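# Thread the bent steel straw into the lidded cup

## Task

Lift the bent steel straw out of its holder and flip it over. Push its long straight end through the hole in the cup's lid until it reaches the bottom of the cup. The cup and the holder are free-standing and must both finish upright. The result must stay in place without the robot supporting it. Finally the hand must release the straw and pull away.

## Robot and tools

ROBOT. Two arms, left_arm and right_arm, face each other across a table. Each carries the same five-finger right hand, so the hands are not mirrored; every hand number means the same thing on both. left_arm's base is on the +y side. The names do not refer to sides of a camera image.

FRAME. Reported poses use one scene frame. The origin is on the table surface, halfway between the two arm bases. The table top is z = 0 and +z is up. Positions are in metres and orientations are quaternions in w,x,y,z order. The reported hand position can be slightly wrong, especially when the arm is reaching far.

HAND POINT. Each arm is steered by a point 0.05 m in front of the palm, where the index pad meets the thumb tip in a pinch. Its axes are:
- +z runs along the straightened fingers, which extend 0.06 to 0.07 m past the point.
- +y points out of the palm.
- +x points across the palm toward the little finger, away from the thumb.
A rigid bracket on the little-finger side of the wrist sits 0.03 m beyond the point along +y and 0.11 m across. It can strike objects.

ROW LAYOUT. Every command row is one flat list of 28 numbers, each in [-1, 1], and always covers both arms. The first 14 are left_arm and the next 14 are right_arm. Each group of 14 is: dx, dy, dz, rx, ry, rz, little, ring, middle, index, thumb_bend, thumb_turn, force_limit, speed. A row may add 12 optional joint stiffness scales from 0 to 1: left_arm's six joints, then right_arm's six, from base to wrist. A scale stays in effect until changed.

ARM NUMBERS. dx to rz are an offset, not a pose. They are measured from the hand point's measured pose at the start of the action, in the hand point's own axes. For a call's first action, that start is the last pose reported. Every row in an action is measured from that same start, not from the row before it. 1.0 equals 0.6 m or 180 degrees. rx, ry and rz together form one rotation vector. At each step the commanded pose is clipped to within 100 mm and 16 degrees of the current pose, so a large offset can take several actions to complete. If the full pose cannot be reached, position is favoured over orientation.

HAND NUMBERS. These are absolute targets, not offsets.
- little, ring, middle and index: +1 is straight, -1 is fully curled.
- thumb_bend: +1 is straight, -1 is fully bent.
- thumb_turn: +1 puts the thumb beside the palm, -1 puts it opposite the fingers.
- A pinch is roughly index -0.22, thumb_bend -0.75, thumb_turn -0.57. A thin straw suits a pinch; a whole-hand wrap with the thumb in front fits objects 0.035 to 0.08 m across.
- force_limit maps -1..+1 linearly to about 0..10 N of fingertip force (0..15 N for the two thumb motors). It only stops a closing motor.
- speed maps -1..+1 from nearly still to full speed, where a full stroke takes 0.6 s. Close at -0.9 or slower for a gentle grip.
No value means 'leave unchanged'. To keep a hand as it is, resend the last eight numbers it carried out. If it has not yet been commanded, send its hand_measured followed by hand_force_limit and hand_speed.

TOOLS
- execute_actions(actions): a list of actions run in order. Each action holds up to 15 rows, one per 1/30 s step, and always lasts 15 steps; if rows run out, the last row repeats. An empty list only returns the current state and images.
- move(target, speed, stop_force, blocking): target is one 28-number row laid out as above. Offsets are taken from the pose in the most recent result that shows one. Each hand point travels in a straight line, and both paths finish together, over 0.5 to 10 s. speed is in m/s, from 0.002 to 0.5 (default 0.25); turning is capped at twice that value in rad/s. stop_force, in N from 9 to 40 and shared by both arms, ends an arm's path when its wrist sensor feels that much extra resistance. That arm then backs off two steps and holds. Do not rely on stop_force while the hand is rotating. Omit it when pulling away from a contact. blocking=false returns after 0.5 s while the arm keeps moving, and cannot be combined with stop_force. The move does not avoid obstacles or the other arm.
- wait(seconds): 0 to 10 s, with each arm holding its last command. wait(0) checks on a running non-blocking move.
- stop(): brakes a running move.
- zoom_image(camera, region): camera is one of cam_high, cam_low, cam_left_wrist or cam_right_wrist. region is [x0, y0, x1, y1] in pixels, at most 504 by 504. Full images are 896x504 for cam_high and cam_low and 504x504 for the wrist cameras.
- show_instructions(): shows the reference images.
- finished_scene(scene): ends the scene numbered 1 or 2. It cannot be undone.

RESULTS
- State line: each hand point's position, quaternion and velocities.
- 'Hand target': where the controller is currently driving each arm.
- 'pose unreachable': the clearance check altered or blocked that arm's command.
- Wrist force and Wrist torque: read in the end effector's axes. They include offsets of up to about 4 N and noise, and saturate near 50 N. 'no reading' is not a fault.
- hand_measured, hand_stopped_by and hand_load_n: six values each, in motor order. hand_stopped_by uses moving, target, force, stalled or fault. A dropped grip shows up as loads near 0.
- move: line: the ending is done, off_target, moving, held, contact or fault. limits=paced means the command was clipped; limits=held means some steps were blocked by a check.

AVOID
- The arms are stiff. Commanding even slightly past a firm contact can cause a fault stop. A fault stop freezes that arm for 10 s and skips the rest of the call. It is triggered by a joint exceeding its torque limit (133 N m for shoulder and elbow, 24.9 N m for the wrist joints) or an outside force of 150 N.
- Do not let the arms collide or press on each other with any part.
- Do not knock or place anything off the table, tip the cup or holder, drop the straw, or slam into objects.
- Holding a load heats the motors. MOTOR HOT appears from 70 °C, and at 85 °C the arm is braked (OVER-TEMPERATURE FAULT).
- Loose objects may occasionally be nudged by an outside push.

Each tool is called after ">>>" in YAML: its name, and indented under it one key for each argument.

Reference images:

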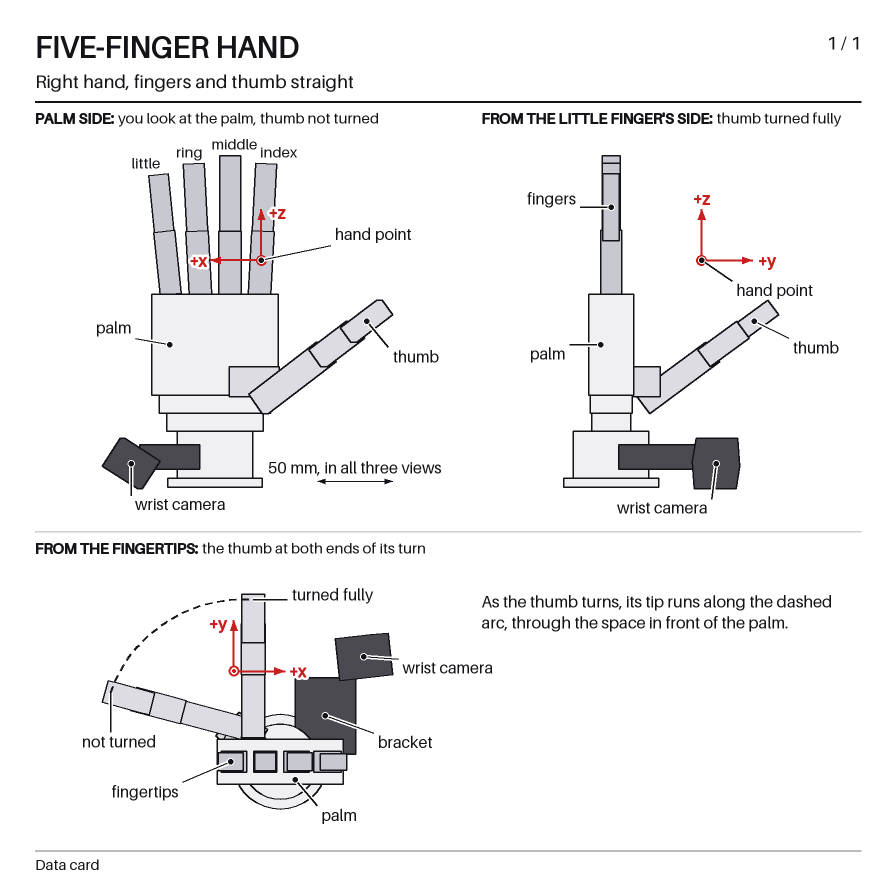

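## Session

>>> execute_actions:
  actions: []

Scene clock: 0.00 s.
left_arm: end_effector_position=(+0.3074, +0.4597, +0.4864) hand_measured=(+1.000, +1.000, +1.000, +1.000, +1.000, +1.000) hand_load_n=(+0.0, +0.0, +0.0, +0.0, +0.0, +0.0) hand_stopped_by=(target, target, target, target, target, target) hand_force_limit=0.00 hand_speed=-0.80 end_effector_quat_wxyz=(+0.018, +0.359, +0.933, -0.014) end_effector_velocity=(-0.000, -0.000, +0.000) end_effector_angular_velocity=(-0.001, +0.000, +0.000) | right_arm: end_effector_position=(+0.1223, -0.2645, +0.4871) hand_measured=(+1.000, +1.000, +1.000, +1.000, +1.000, +1.000) hand_load_n=(+0.0, +0.0, +0.0, +0.0, +0.0, +0.0) hand_stopped_by=(target, target, target, target, target, target) hand_force_limit=0.00 hand_speed=-0.80 end_effector_quat_wxyz=(+0.009, -0.313, +0.950, +0.001) end_effector_velocity=(-0.000, -0.000, +0.000) end_effector_angular_velocity=(+0.000, -0.001, +0.000)
Joint positions: left_arm=[ 0.561 -1.74   1.323  1.942  1.571 -1.863] | right_arm=[-1.197 -1.751  1.336  1.968  1.568 -1.882]
Joint velocities: left_arm=[-0.    -0.    -0.001  0.001  0.001 -0.   ] | right_arm=[-0.001 -0.001  0.    -0.001  0.    -0.001]
Wrist force (N, on the end effector, along its own x y z axes, offset not removed): no reading
Wrist torque (N m, same axes, about the end effector's origin, offset not removed): no reading
Hand target (left_arm): +0.307, +0.460, +0.486; +0.018, +0.359, +0.933, -0.014
Hand target (right_arm): +0.122, -0.264, +0.487; +0.009, -0.313, +0.950, +0.001
Joint stiffness scale: left_arm=[1. 1. 1. 1. 1. 1.] | right_arm=[1. 1. 1. 1. 1. 1.]

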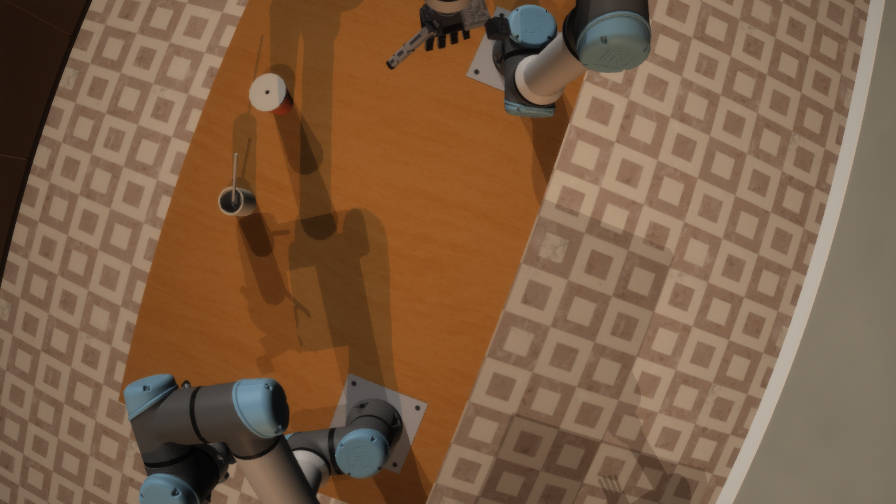

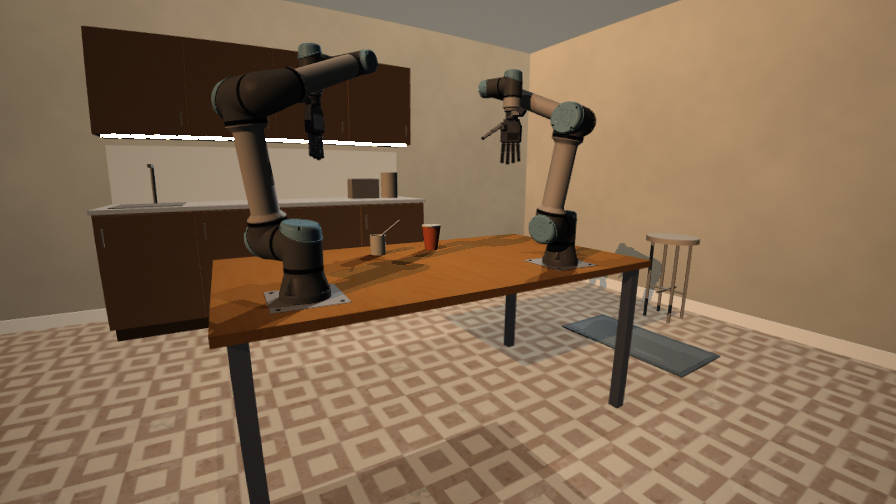

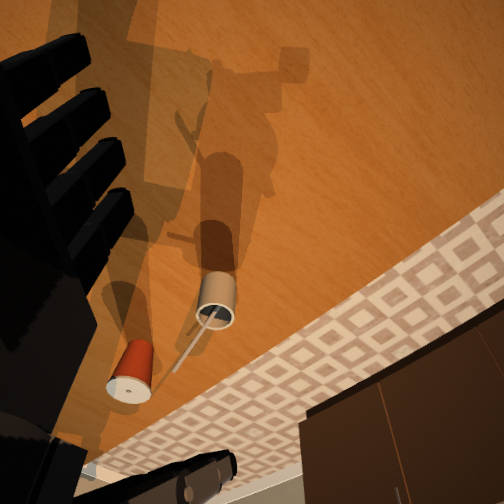

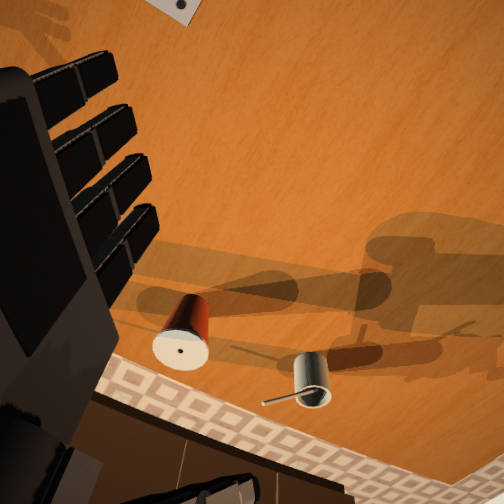

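>>> zoom_image:
  camera: "cam_high"
  region: [180,60,340,240]

>>> zoom_image:
  camera: "cam_low"
  region: [340,200,470,270]

Region (180, 60, 340, 240) of cam_high's 896x504 image, scaled by 2.800, with more detail than that image has.

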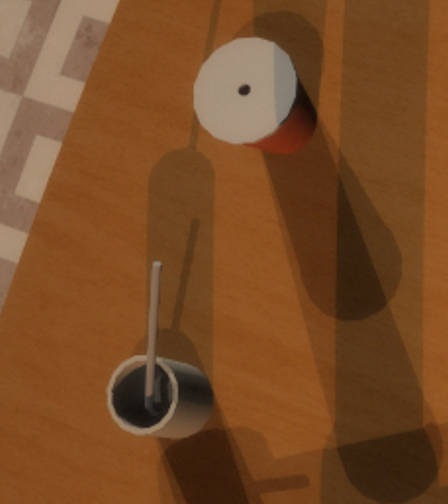

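Region (340, 200, 470, 270) of cam_low's 896x504 image, scaled by 3.877, with more detail than that image has; it fills the top 271 rows of this view, and the rest is white.

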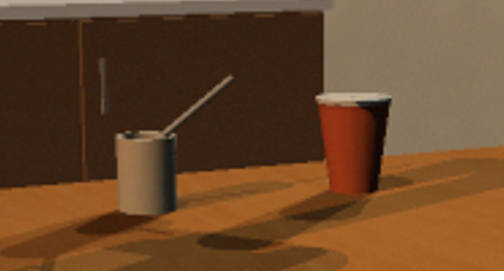

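>>> move:
  target: [-0.667,-0.184,0.38,0.18,-0.202,0.284,1,1,1,0.3,-0.6,-0.57,0.5,0.5,0,0,0,0,0,0,1,1,1,1,1,1,0,0]

Scene clock: 25.13 s.
left_arm: end_effector_position=(+0.5335, +0.1006, +0.2780) hand_measured=(+1.000, +1.000, +1.000, +0.300, -0.600, -0.570) hand_load_n=(+0.0, +0.0, +0.0, +0.0, +0.0, +0.0) hand_stopped_by=(target, target, target, target, target, target) hand_force_limit=0.50 hand_speed=0.50 end_effector_quat_wxyz=(+0.203, +0.684, +0.603, -0.358) end_effector_velocity=(+0.000, -0.002, -0.001) end_effector_angular_velocity=(-0.002, +0.005, -0.013) | right_arm: end_effector_position=(+0.1223, -0.2645, +0.4871) hand_measured=(+1.000, +1.000, +1.000, +1.000, +1.000, +1.000) hand_load_n=(+0.0, +0.0, +0.0, +0.0, +0.0, +0.0) hand_stopped_by=(target, target, target, target, target, target) hand_force_limit=0.00 hand_speed=0.00 end_effector_quat_wxyz=(+0.009, -0.313, +0.950, +0.001) end_effector_velocity=(-0.000, -0.000, +0.000) end_effector_angular_velocity=(-0.000, +0.001, -0.001)
Joint positions: left_arm=[ 0.93  -0.954  1.069  1.107  2.361 -0.68 ] | right_arm=[-1.197 -1.751  1.336  1.968  1.568 -1.882]
Joint velocities: left_arm=[ 0.001  0.014 -0.017  0.018  0.009  0.017] | right_arm=[ 0.    -0.    -0.001  0.002 -0.     0.001]
Wrist force (N, on the end effector, along its own x y z axes, offset not removed): left_arm=[-0.8 -2.1 -1.0] | right_arm=[-2.2 1.5 -1.0]
Wrist torque (N m, same axes, about the end effector's origin, offset not removed): left_arm=[-0.21 0.09 -0.03] | right_arm=[0.37 0.31 -0.21]
Hand target (left_arm): +0.535, +0.100, +0.278; +0.203, +0.684, +0.602, -0.359
Hand target (right_arm): +0.122, -0.264, +0.487; +0.009, -0.313, +0.950, +0.001
Off the commanded pose (left_arm): 0.002 m, 0 deg.
Off the commanded pose (right_arm): 0.000 m, 0 deg.
Joint stiffness scale: left_arm=[1. 1. 1. 1. 1. 1.] | right_arm=[1. 1. 1. 1. 1. 1.]
move: done

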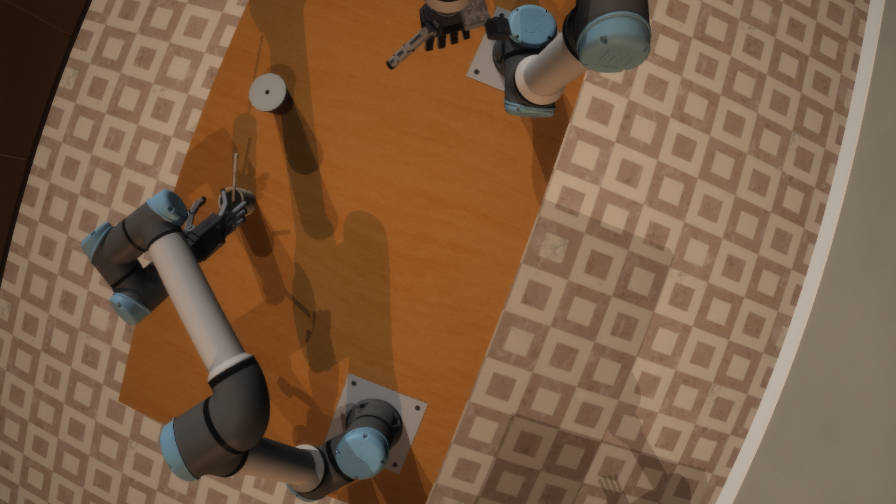

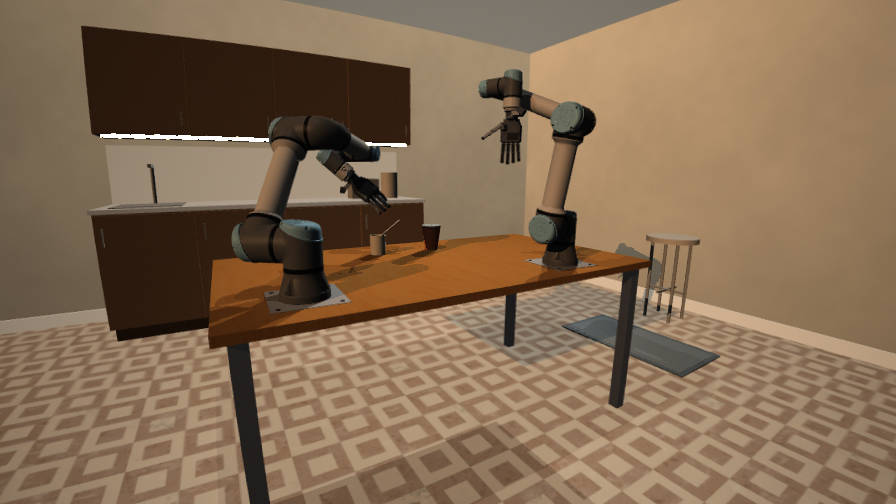

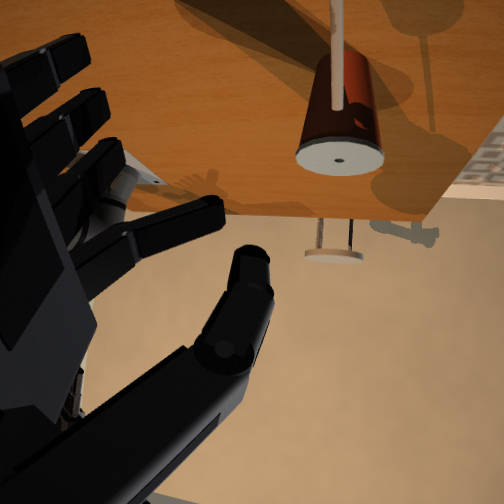

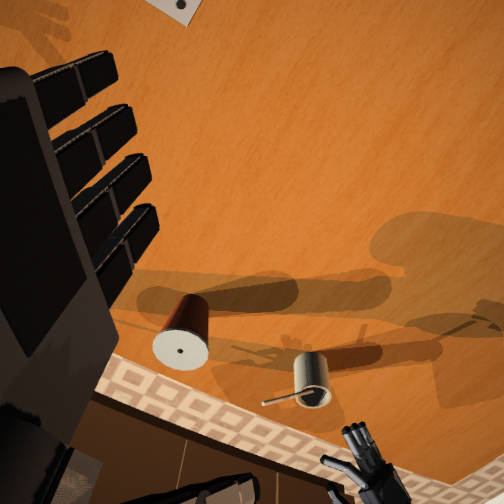

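>>> move:
  target: [0.07,-0.05,0.22,0,0,0,1,1,1,0.3,-0.6,-0.57,0.5,0.5,0,0,0,0,0,0,1,1,1,1,1,1,0,0]
  speed: 0.15

>>> zoom_image:
  camera: "cam_high"
  region: [160,120,320,260]

>>> zoom_image:
  camera: "cam_right_wrist"
  region: [230,320,410,480]

Scene clock: 36.27 s.
left_arm: end_effector_position=(+0.4743, +0.0412, +0.1660) hand_measured=(+1.000, +1.000, +1.000, +0.300, -0.600, -0.570) hand_load_n=(+0.0, +0.0, +0.0, +0.0, +0.0, +0.0) hand_stopped_by=(target, target, target, target, target, target) hand_force_limit=0.50 hand_speed=0.50 end_effector_quat_wxyz=(+0.204, +0.684, +0.602, -0.358) end_effector_velocity=(+0.001, -0.001, -0.003) end_effector_angular_velocity=(-0.002, -0.003, +0.008) | right_arm: end_effector_position=(+0.1223, -0.2645, +0.4871) hand_measured=(+1.000, +1.000, +1.000, +1.000, +1.000, +1.000) hand_load_n=(+0.0, +0.0, +0.0, +0.0, +0.0, +0.0) hand_stopped_by=(target, target, target, target, target, target) hand_force_limit=0.00 hand_speed=0.00 end_effector_quat_wxyz=(+0.009, -0.313, +0.950, +0.001) end_effector_velocity=(-0.000, -0.000, +0.000) end_effector_angular_velocity=(-0.001, +0.001, +0.001)
Joint positions: left_arm=[ 0.771 -0.967  1.354  0.695  2.297 -0.88 ] | right_arm=[-1.197 -1.751  1.336  1.968  1.568 -1.882]
Joint velocities: left_arm=[-0.002 -0.     0.006 -0.017 -0.005 -0.012] | right_arm=[-0.001  0.     0.     0.001  0.001 -0.001]
Wrist force (N, on the end effector, along its own x y z axes, offset not removed): left_arm=[0.4 -3.7 -0.7] | right_arm=[-0.9 2.8 0.1]
Wrist torque (N m, same axes, about the end effector's origin, offset not removed): left_arm=[-0.42 -0.06 0.05] | right_arm=[0.51 0.10 0.13]
Hand target (left_arm): +0.473, +0.041, +0.165; +0.203, +0.684, +0.603, -0.358
Hand target (right_arm): +0.122, -0.264, +0.487; +0.009, -0.313, +0.950, +0.001
Off the commanded pose (left_arm): 0.002 m, 0 deg.
Off the commanded pose (right_arm): 0.000 m, 0 deg.
Joint stiffness scale: left_arm=[1. 1. 1. 1. 1. 1.] | right_arm=[1. 1. 1. 1. 1. 1.]
move: done

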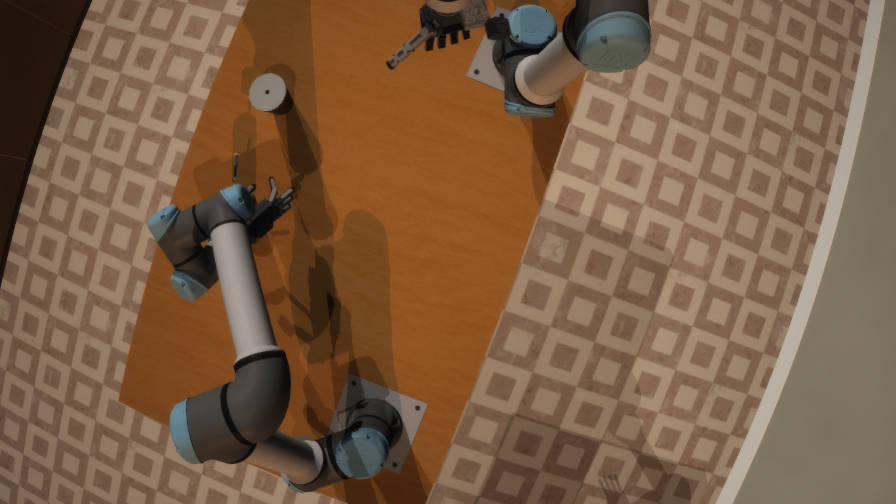

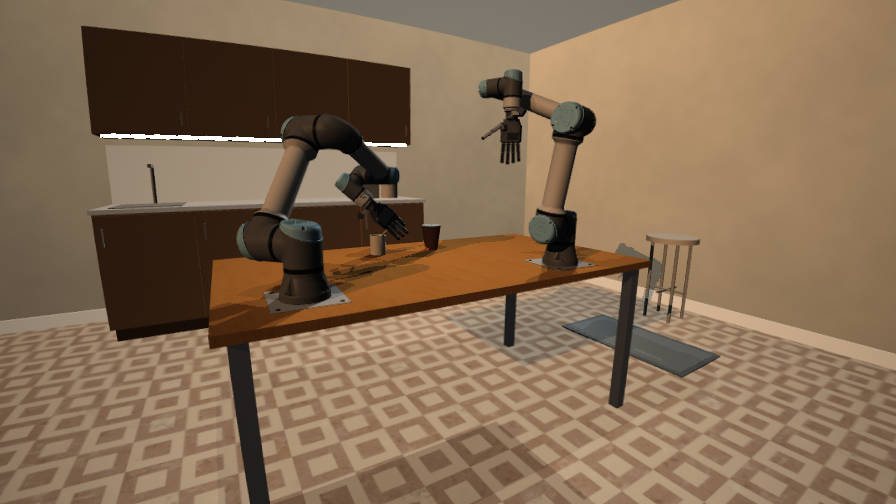

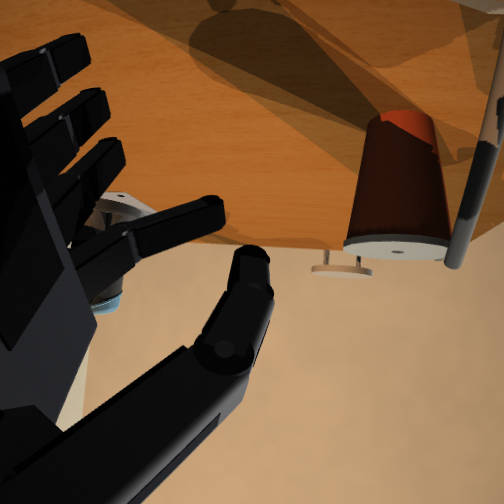

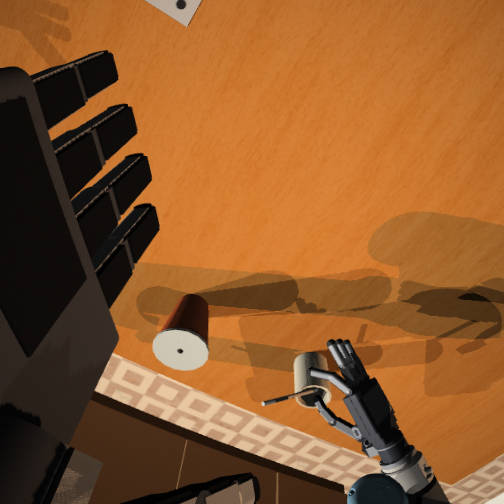

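Region (160, 120, 320, 260) of cam_high's 896x504 image, scaled by 3.150, with more detail than that image has; it fills the top 441 rows of this view, and the rest is white.

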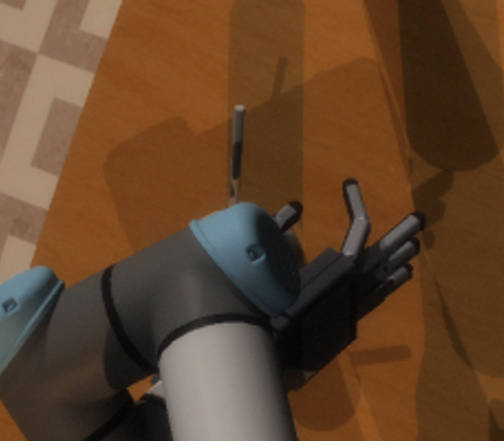

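Region (230, 320, 410, 480) of cam_right_wrist's 504x504 image, scaled by 2.800, with more detail than that image has.

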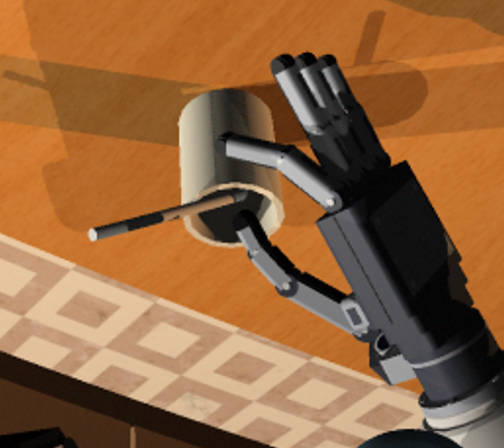

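>>> move:
  target: [0,0.07,-0.02,0,0,0,1,1,1,0.3,-0.6,-0.57,0.5,0.5,0,0,0,0,0,0,1,1,1,1,1,1,0,0]
  speed: 0.1

>>> zoom_image:
  camera: "cam_low"
  region: [330,180,460,270]

>>> zoom_image:
  camera: "cam_right_wrist"
  region: [230,320,410,480]

Scene clock: 51.33 s.
left_arm: end_effector_position=(+0.5161, +0.0417, +0.1676) hand_measured=(+1.000, +1.000, +1.000, +0.300, -0.600, -0.570) hand_load_n=(+0.0, +0.0, +0.0, +0.0, +0.0, +0.0) hand_stopped_by=(target, target, target, target, target, target) hand_force_limit=0.50 hand_speed=0.50 end_effector_quat_wxyz=(+0.204, +0.684, +0.602, -0.358) end_effector_velocity=(+0.002, -0.000, +0.002) end_effector_angular_velocity=(+0.004, +0.004, -0.010) | right_arm: end_effector_position=(+0.1223, -0.2645, +0.4871) hand_measured=(+1.000, +1.000, +1.000, +1.000, +1.000, +1.000) hand_load_n=(+0.0, +0.0, +0.0, +0.0, +0.0, +0.0) hand_stopped_by=(target, target, target, target, target, target) hand_force_limit=0.00 hand_speed=0.00 end_effector_quat_wxyz=(+0.009, -0.313, +0.950, +0.001) end_effector_velocity=(+0.000, +0.000, -0.000) end_effector_angular_velocity=(+0.000, +0.000, +0.001)
Joint positions: left_arm=[ 0.827 -0.877  1.207  0.797  2.321 -0.813] | right_arm=[-1.197 -1.751  1.336  1.968  1.568 -1.882]
Joint velocities: left_arm=[ 0.005  0.012 -0.025  0.031  0.006  0.019] | right_arm=[-0.     0.     0.001 -0.001 -0.001 -0.001]
Wrist force (N, on the end effector, along its own x y z axes, offset not removed): left_arm=[1.1 -2.7 0.8] | right_arm=[-0.7 1.4 -0.2]
Wrist torque (N m, same axes, about the end effector's origin, offset not removed): left_arm=[-0.43 -0.32 0.16] | right_arm=[0.33 0.19 -0.04]
Hand target (left_arm): +0.518, +0.042, +0.167; +0.204, +0.684, +0.602, -0.358
Hand target (right_arm): +0.122, -0.264, +0.487; +0.009, -0.313, +0.950, +0.001
Off the commanded pose (left_arm): 0.002 m, 0 deg.
Off the commanded pose (right_arm): 0.000 m, 0 deg.
Joint stiffness scale: left_arm=[1. 1. 1. 1. 1. 1.] | right_arm=[1. 1. 1. 1. 1. 1.]
move: done

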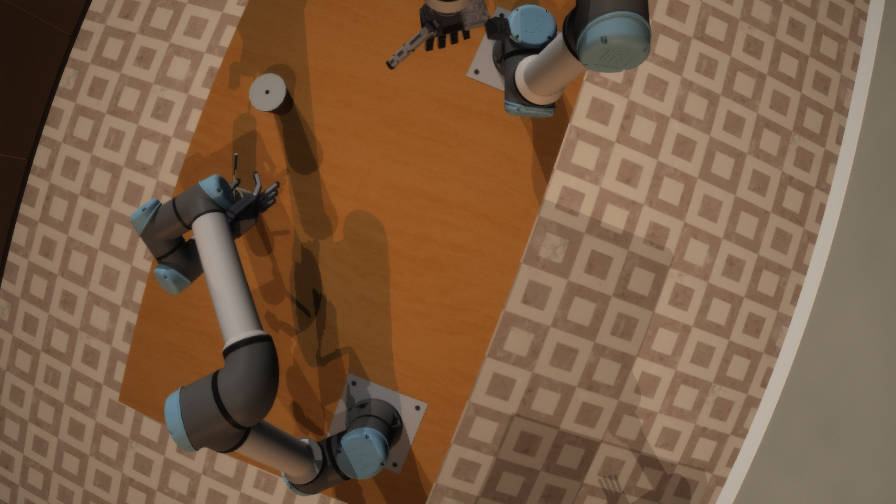

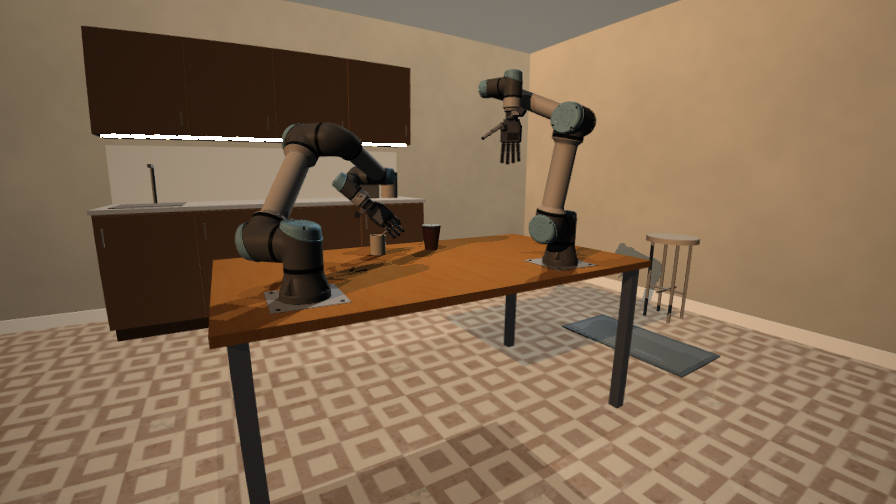

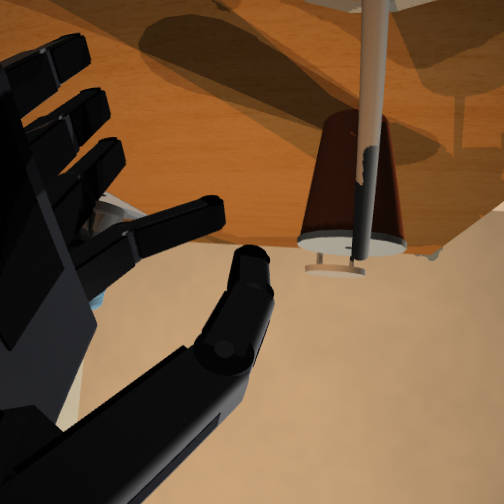

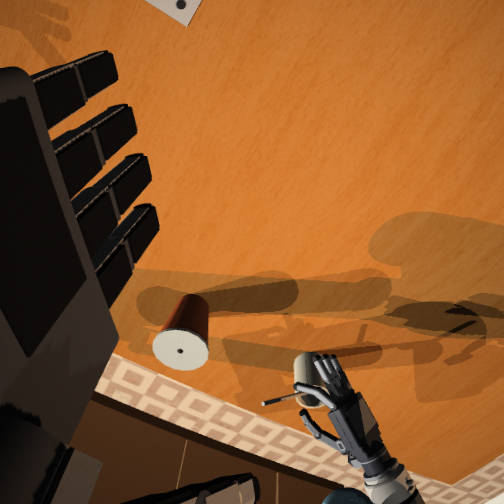

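Region (330, 180, 460, 270) of cam_low's 896x504 image, scaled by 3.877, with more detail than that image has; it fills the top 349 rows of this view, and the rest is white.

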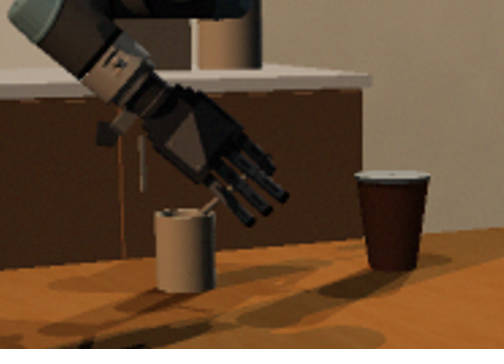

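Region (230, 320, 410, 480) of cam_right_wrist's 504x504 image, scaled by 2.800, with more detail than that image has.

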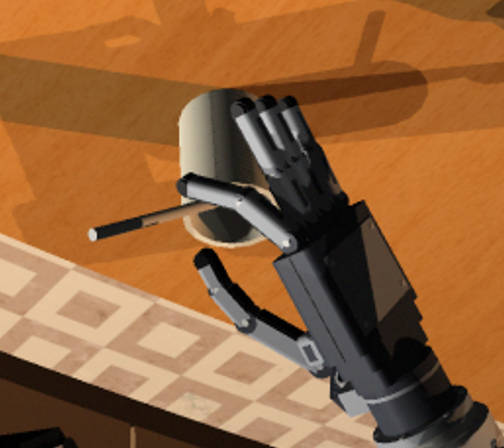

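>>> move:
  target: [0.135,0.03,-0.03,0,0,0,1,1,1,0.3,-0.6,-0.57,0.5,0.5,0,0,0,0,0,0,1,1,1,1,1,1,0,0]
  speed: 0.1

>>> zoom_image:
  camera: "cam_right_wrist"
  region: [230,320,410,480]

Scene clock: 59.37 s.
left_arm: end_effector_position=(+0.5399, +0.1037, +0.1207) hand_measured=(+1.000, +1.000, +1.000, +0.300, -0.600, -0.570) hand_load_n=(+0.0, +0.0, +0.0, +0.0, +0.0, +0.0) hand_stopped_by=(target, target, target, target, target, target) hand_force_limit=0.50 hand_speed=0.50 end_effector_quat_wxyz=(+0.206, +0.684, +0.601, -0.357) end_effector_velocity=(-0.000, +0.001, +0.001) end_effector_angular_velocity=(-0.008, -0.010, -0.011) | right_arm: end_effector_position=(+0.1223, -0.2645, +0.4871) hand_measured=(+1.000, +1.000, +1.000, +1.000, +1.000, +1.000) hand_load_n=(+0.0, +0.0, +0.0, +0.0, +0.0, +0.0) hand_stopped_by=(target, target, target, target, target, target) hand_force_limit=0.00 hand_speed=0.00 end_effector_quat_wxyz=(+0.009, -0.313, +0.950, +0.001) end_effector_velocity=(-0.000, -0.000, +0.000) end_effector_angular_velocity=(-0.001, -0.001, +0.002)
Joint positions: left_arm=[ 0.941 -0.833  1.284  0.772  2.365 -0.666] | right_arm=[-1.197 -1.751  1.336  1.968  1.568 -1.882]
Joint velocities: left_arm=[ 0.005  0.001  0.002 -0.     0.005  0.022] | right_arm=[ 0.    -0.    -0.001  0.     0.001 -0.002]
Wrist force (N, on the end effector, along its own x y z axes, offset not removed): left_arm=[0.9 -2.8 -0.3] | right_arm=[0.7 0.5 4.0]
Wrist torque (N m, same axes, about the end effector's origin, offset not removed): left_arm=[-0.24 -0.07 0.05] | right_arm=[-0.03 -0.46 0.08]
Hand target (left_arm): +0.539, +0.106, +0.117; +0.204, +0.684, +0.602, -0.358
Hand target (right_arm): +0.122, -0.264, +0.487; +0.009, -0.313, +0.950, +0.001
Off the commanded pose (left_arm): 0.004 m, 0 deg.
Off the commanded pose (right_arm): 0.000 m, 0 deg.
Joint stiffness scale: left_arm=[1. 1. 1. 1. 1. 1.] | right_arm=[1. 1. 1. 1. 1. 1.]
move: off_target (left_arm)

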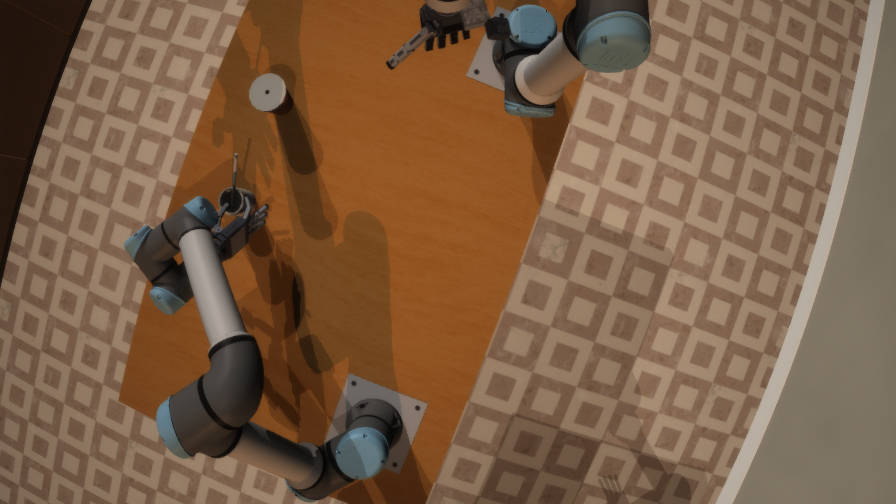

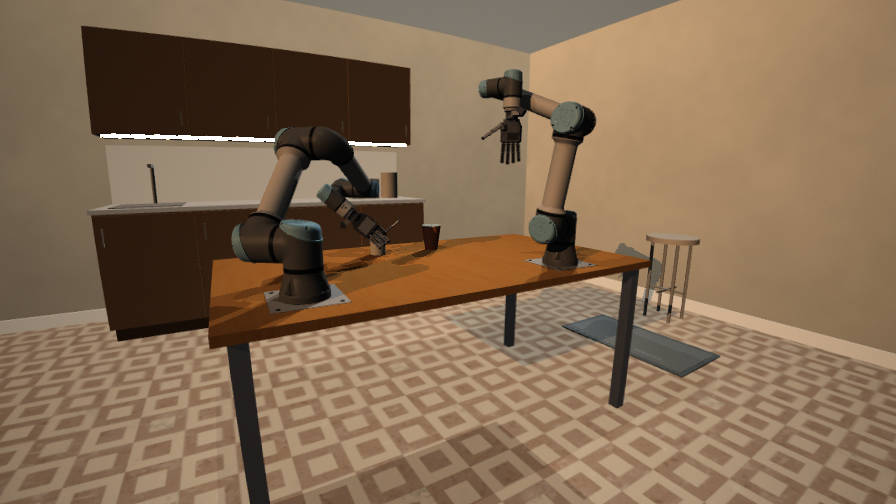

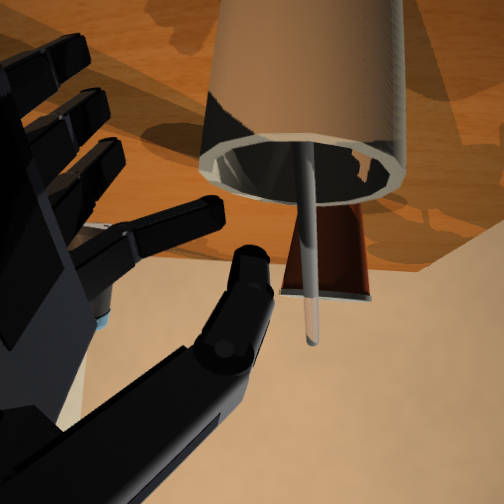

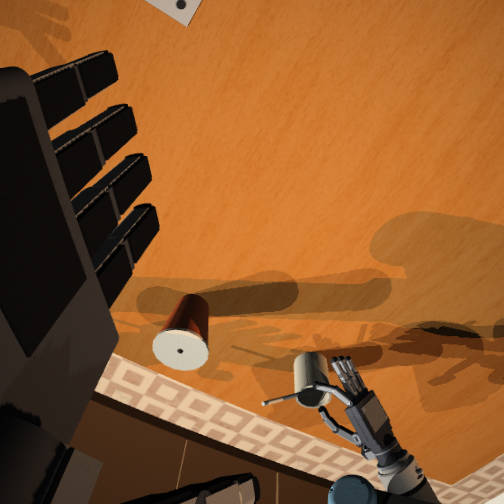

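Region (230, 320, 410, 480) of cam_right_wrist's 504x504 image, scaled by 2.800, with more detail than that image has.

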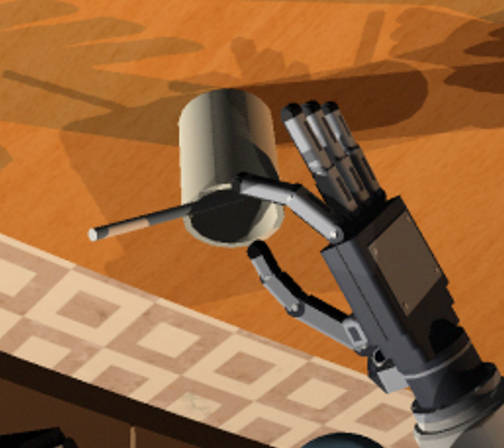

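>>> move:
  target: [-0.035,0.03,0,0,0,0,1,1,1,0.3,-0.6,-0.57,0.5,0.5,0,0,0,0,0,0,1,1,1,1,1,1,0,0]
  speed: 0.05

>>> move:
  target: [0,0.033,0,0,0,0,1,1,1,0.3,-0.6,-0.57,0.5,0.5,0,0,0,0,0,0,1,1,1,1,1,1,0,0]
  speed: 0.05

>>> zoom_image:
  camera: "cam_right_wrist"
  region: [230,320,410,480]

Scene clock: 65.43 s.
left_arm: end_effector_position=(+0.5564, +0.0878, +0.1341) hand_measured=(+1.000, +1.000, +1.000, +0.300, -0.600, -0.570) hand_load_n=(+0.0, +0.0, +0.0, +0.0, +0.0, +0.0) hand_stopped_by=(target, target, target, target, target, target) hand_force_limit=0.50 hand_speed=0.50 end_effector_quat_wxyz=(+0.207, +0.684, +0.602, -0.357) end_effector_velocity=(+0.002, -0.001, +0.001) end_effector_angular_velocity=(+0.005, +0.004, +0.000) | right_arm: end_effector_position=(+0.1223, -0.2645, +0.4871) hand_measured=(+1.000, +1.000, +1.000, +1.000, +1.000, +1.000) hand_load_n=(+0.0, +0.0, +0.0, +0.0, +0.0, +0.0) hand_stopped_by=(target, target, target, target, target, target) hand_force_limit=0.00 hand_speed=0.00 end_effector_quat_wxyz=(+0.009, -0.313, +0.950, +0.001) end_effector_velocity=(+0.000, -0.000, -0.000) end_effector_angular_velocity=(-0.001, +0.001, +0.000)
Joint positions: left_arm=[ 0.936 -0.798  1.182  0.832  2.363 -0.675] | right_arm=[-1.197 -1.751  1.336  1.968  1.568 -1.882]
Joint velocities: left_arm=[ 0.     0.007 -0.016  0.016 -0.001  0.001] | right_arm=[-0.001  0.     0.001  0.     0.001 -0.001]
Wrist force (N, on the end effector, along its own x y z axes, offset not removed): left_arm=[-0.4 -0.7 -1.2] | right_arm=[4.0 0.0 1.7]
Wrist torque (N m, same axes, about the end effector's origin, offset not removed): left_arm=[-0.01 -0.08 -0.12] | right_arm=[-0.09 -0.73 0.23]
Hand target (left_arm): +0.557, +0.086, +0.134; +0.207, +0.684, +0.601, -0.357
Hand target (right_arm): +0.122, -0.264, +0.487; +0.009, -0.313, +0.950, +0.001
Off the commanded pose (left_arm): 0.002 m, 0 deg.
Off the commanded pose (right_arm): 0.000 m, 0 deg.
Joint stiffness scale: left_arm=[1. 1. 1. 1. 1. 1.] | right_arm=[1. 1. 1. 1. 1. 1.]
move: done

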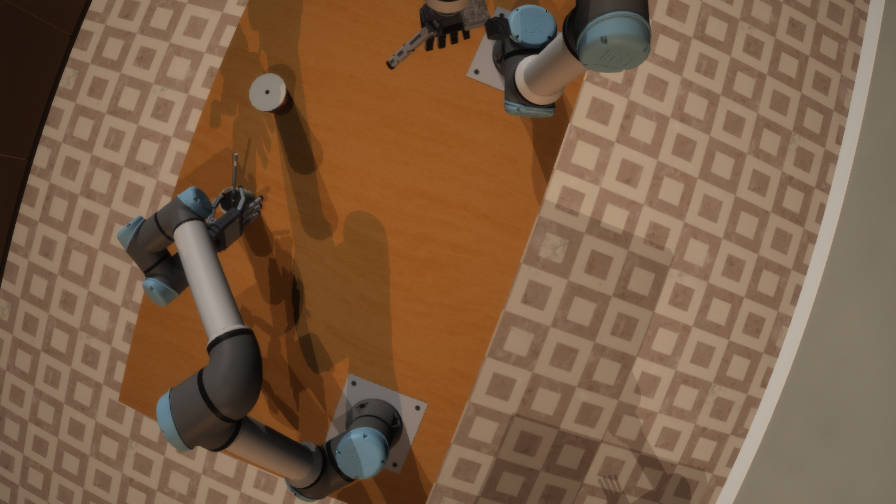

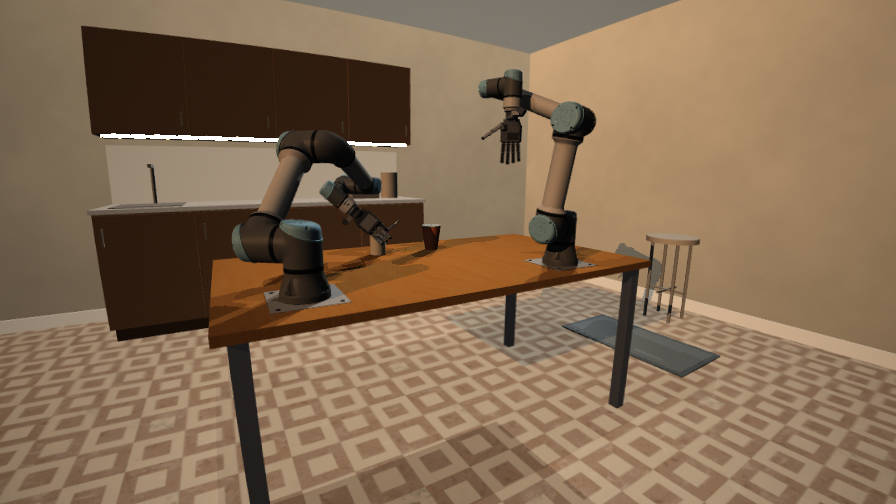

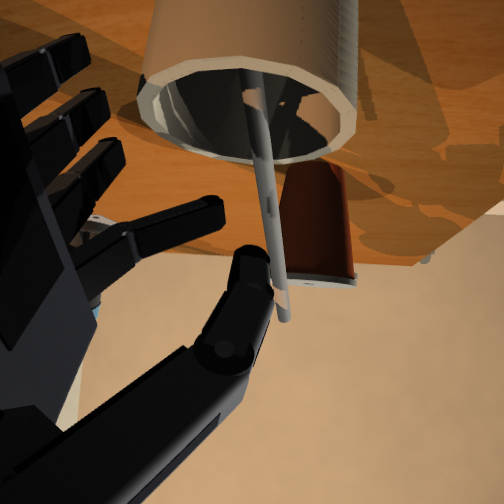

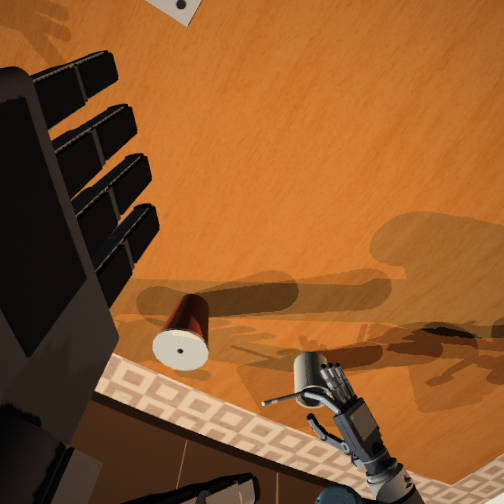

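Scene clock: 66.33 s.
left_arm: end_effector_position=(+0.5737, +0.0839, +0.1314) hand_measured=(+1.000, +1.000, +1.000, +0.300, -0.600, -0.570) hand_load_n=(+0.0, +0.0, +0.0, +0.0, +0.0, +0.0) hand_stopped_by=(target, target, target, target, target, target) hand_force_limit=0.50 hand_speed=0.50 end_effector_quat_wxyz=(+0.207, +0.684, +0.602, -0.357) end_effector_velocity=(+0.001, -0.002, +0.002) end_effector_angular_velocity=(+0.001, +0.001, -0.006) | right_arm: end_effector_position=(+0.1223, -0.2645, +0.4871) hand_measured=(+1.000, +1.000, +1.000, +1.000, +1.000, +1.000) hand_load_n=(+0.0, +0.0, +0.0, +0.0, +0.0, +0.0) hand_stopped_by=(target, target, target, target, target, target) hand_force_limit=0.00 hand_speed=0.00 end_effector_quat_wxyz=(+0.009, -0.313, +0.950, +0.001) end_effector_velocity=(-0.000, +0.000, +0.000) end_effector_angular_velocity=(+0.001, +0.000, +0.002)
Joint positions: left_arm=[ 0.949 -0.75   1.104  0.875  2.367 -0.657] | right_arm=[-1.197 -1.751  1.336  1.968  1.568 -1.882]
Joint velocities: left_arm=[ 0.     0.008 -0.019  0.018  0.002  0.009] | right_arm=[ 0.     0.    -0.     0.    -0.001 -0.001]
Wrist force (N, on the end effector, along its own x y z axes, offset not removed): left_arm=[0.7 -3.0 1.5] | right_arm=[5.5 1.2 2.0]
Wrist torque (N m, same axes, about the end effector's origin, offset not removed): left_arm=[-0.46 -0.30 -0.06] | right_arm=[0.22 -0.95 0.13]
Hand target (left_arm): +0.576, +0.084, +0.131; +0.207, +0.684, +0.602, -0.357
Hand target (right_arm): +0.122, -0.264, +0.487; +0.009, -0.313, +0.950, +0.001
Off the commanded pose (left_arm): 0.002 m, 0 deg.
Off the commanded pose (right_arm): 0.000 m, 0 deg.
Joint stiffness scale: left_arm=[1. 1. 1. 1. 1. 1.] | right_arm=[1. 1. 1. 1. 1. 1.]
move: done

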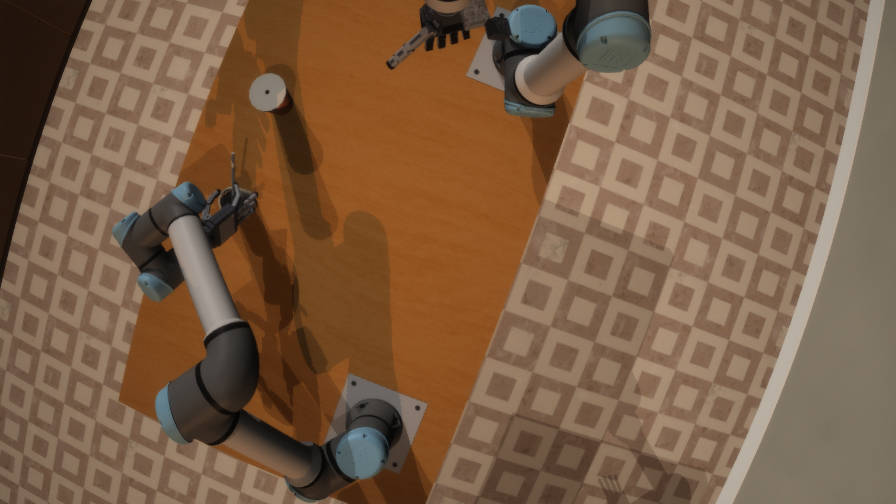

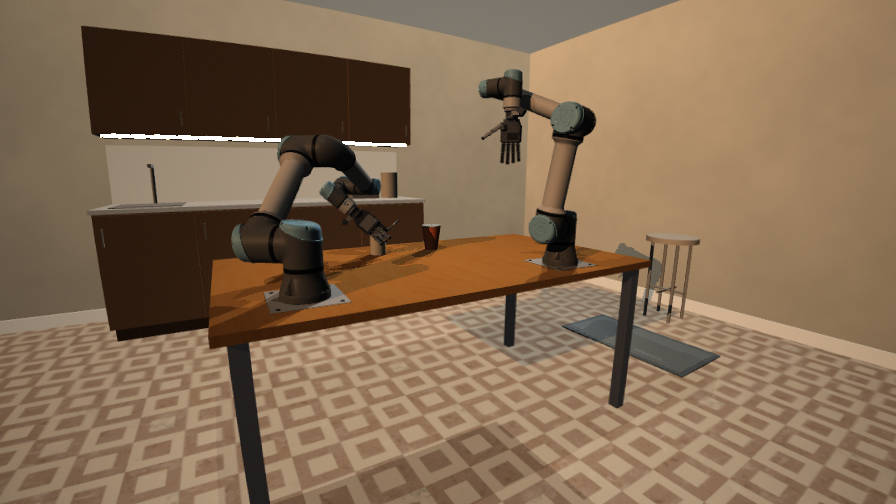

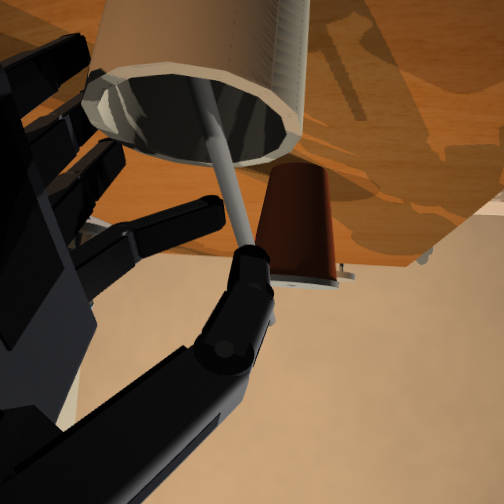

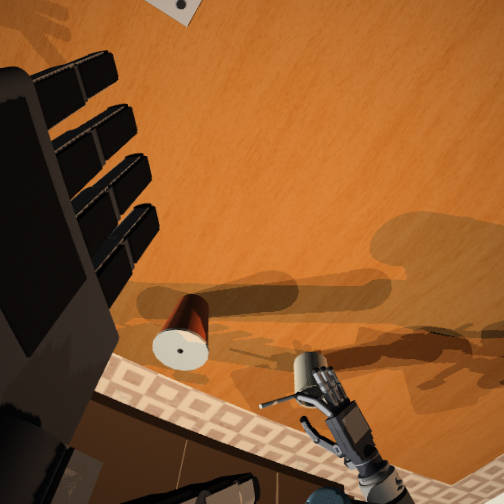

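Region (230, 320, 410, 480) of cam_right_wrist's 504x504 image, scaled by 2.800, with more detail than that image has.

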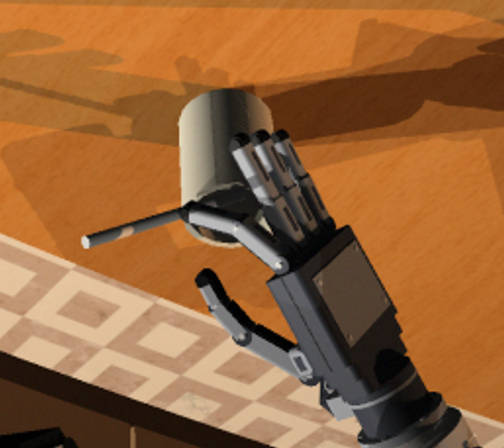

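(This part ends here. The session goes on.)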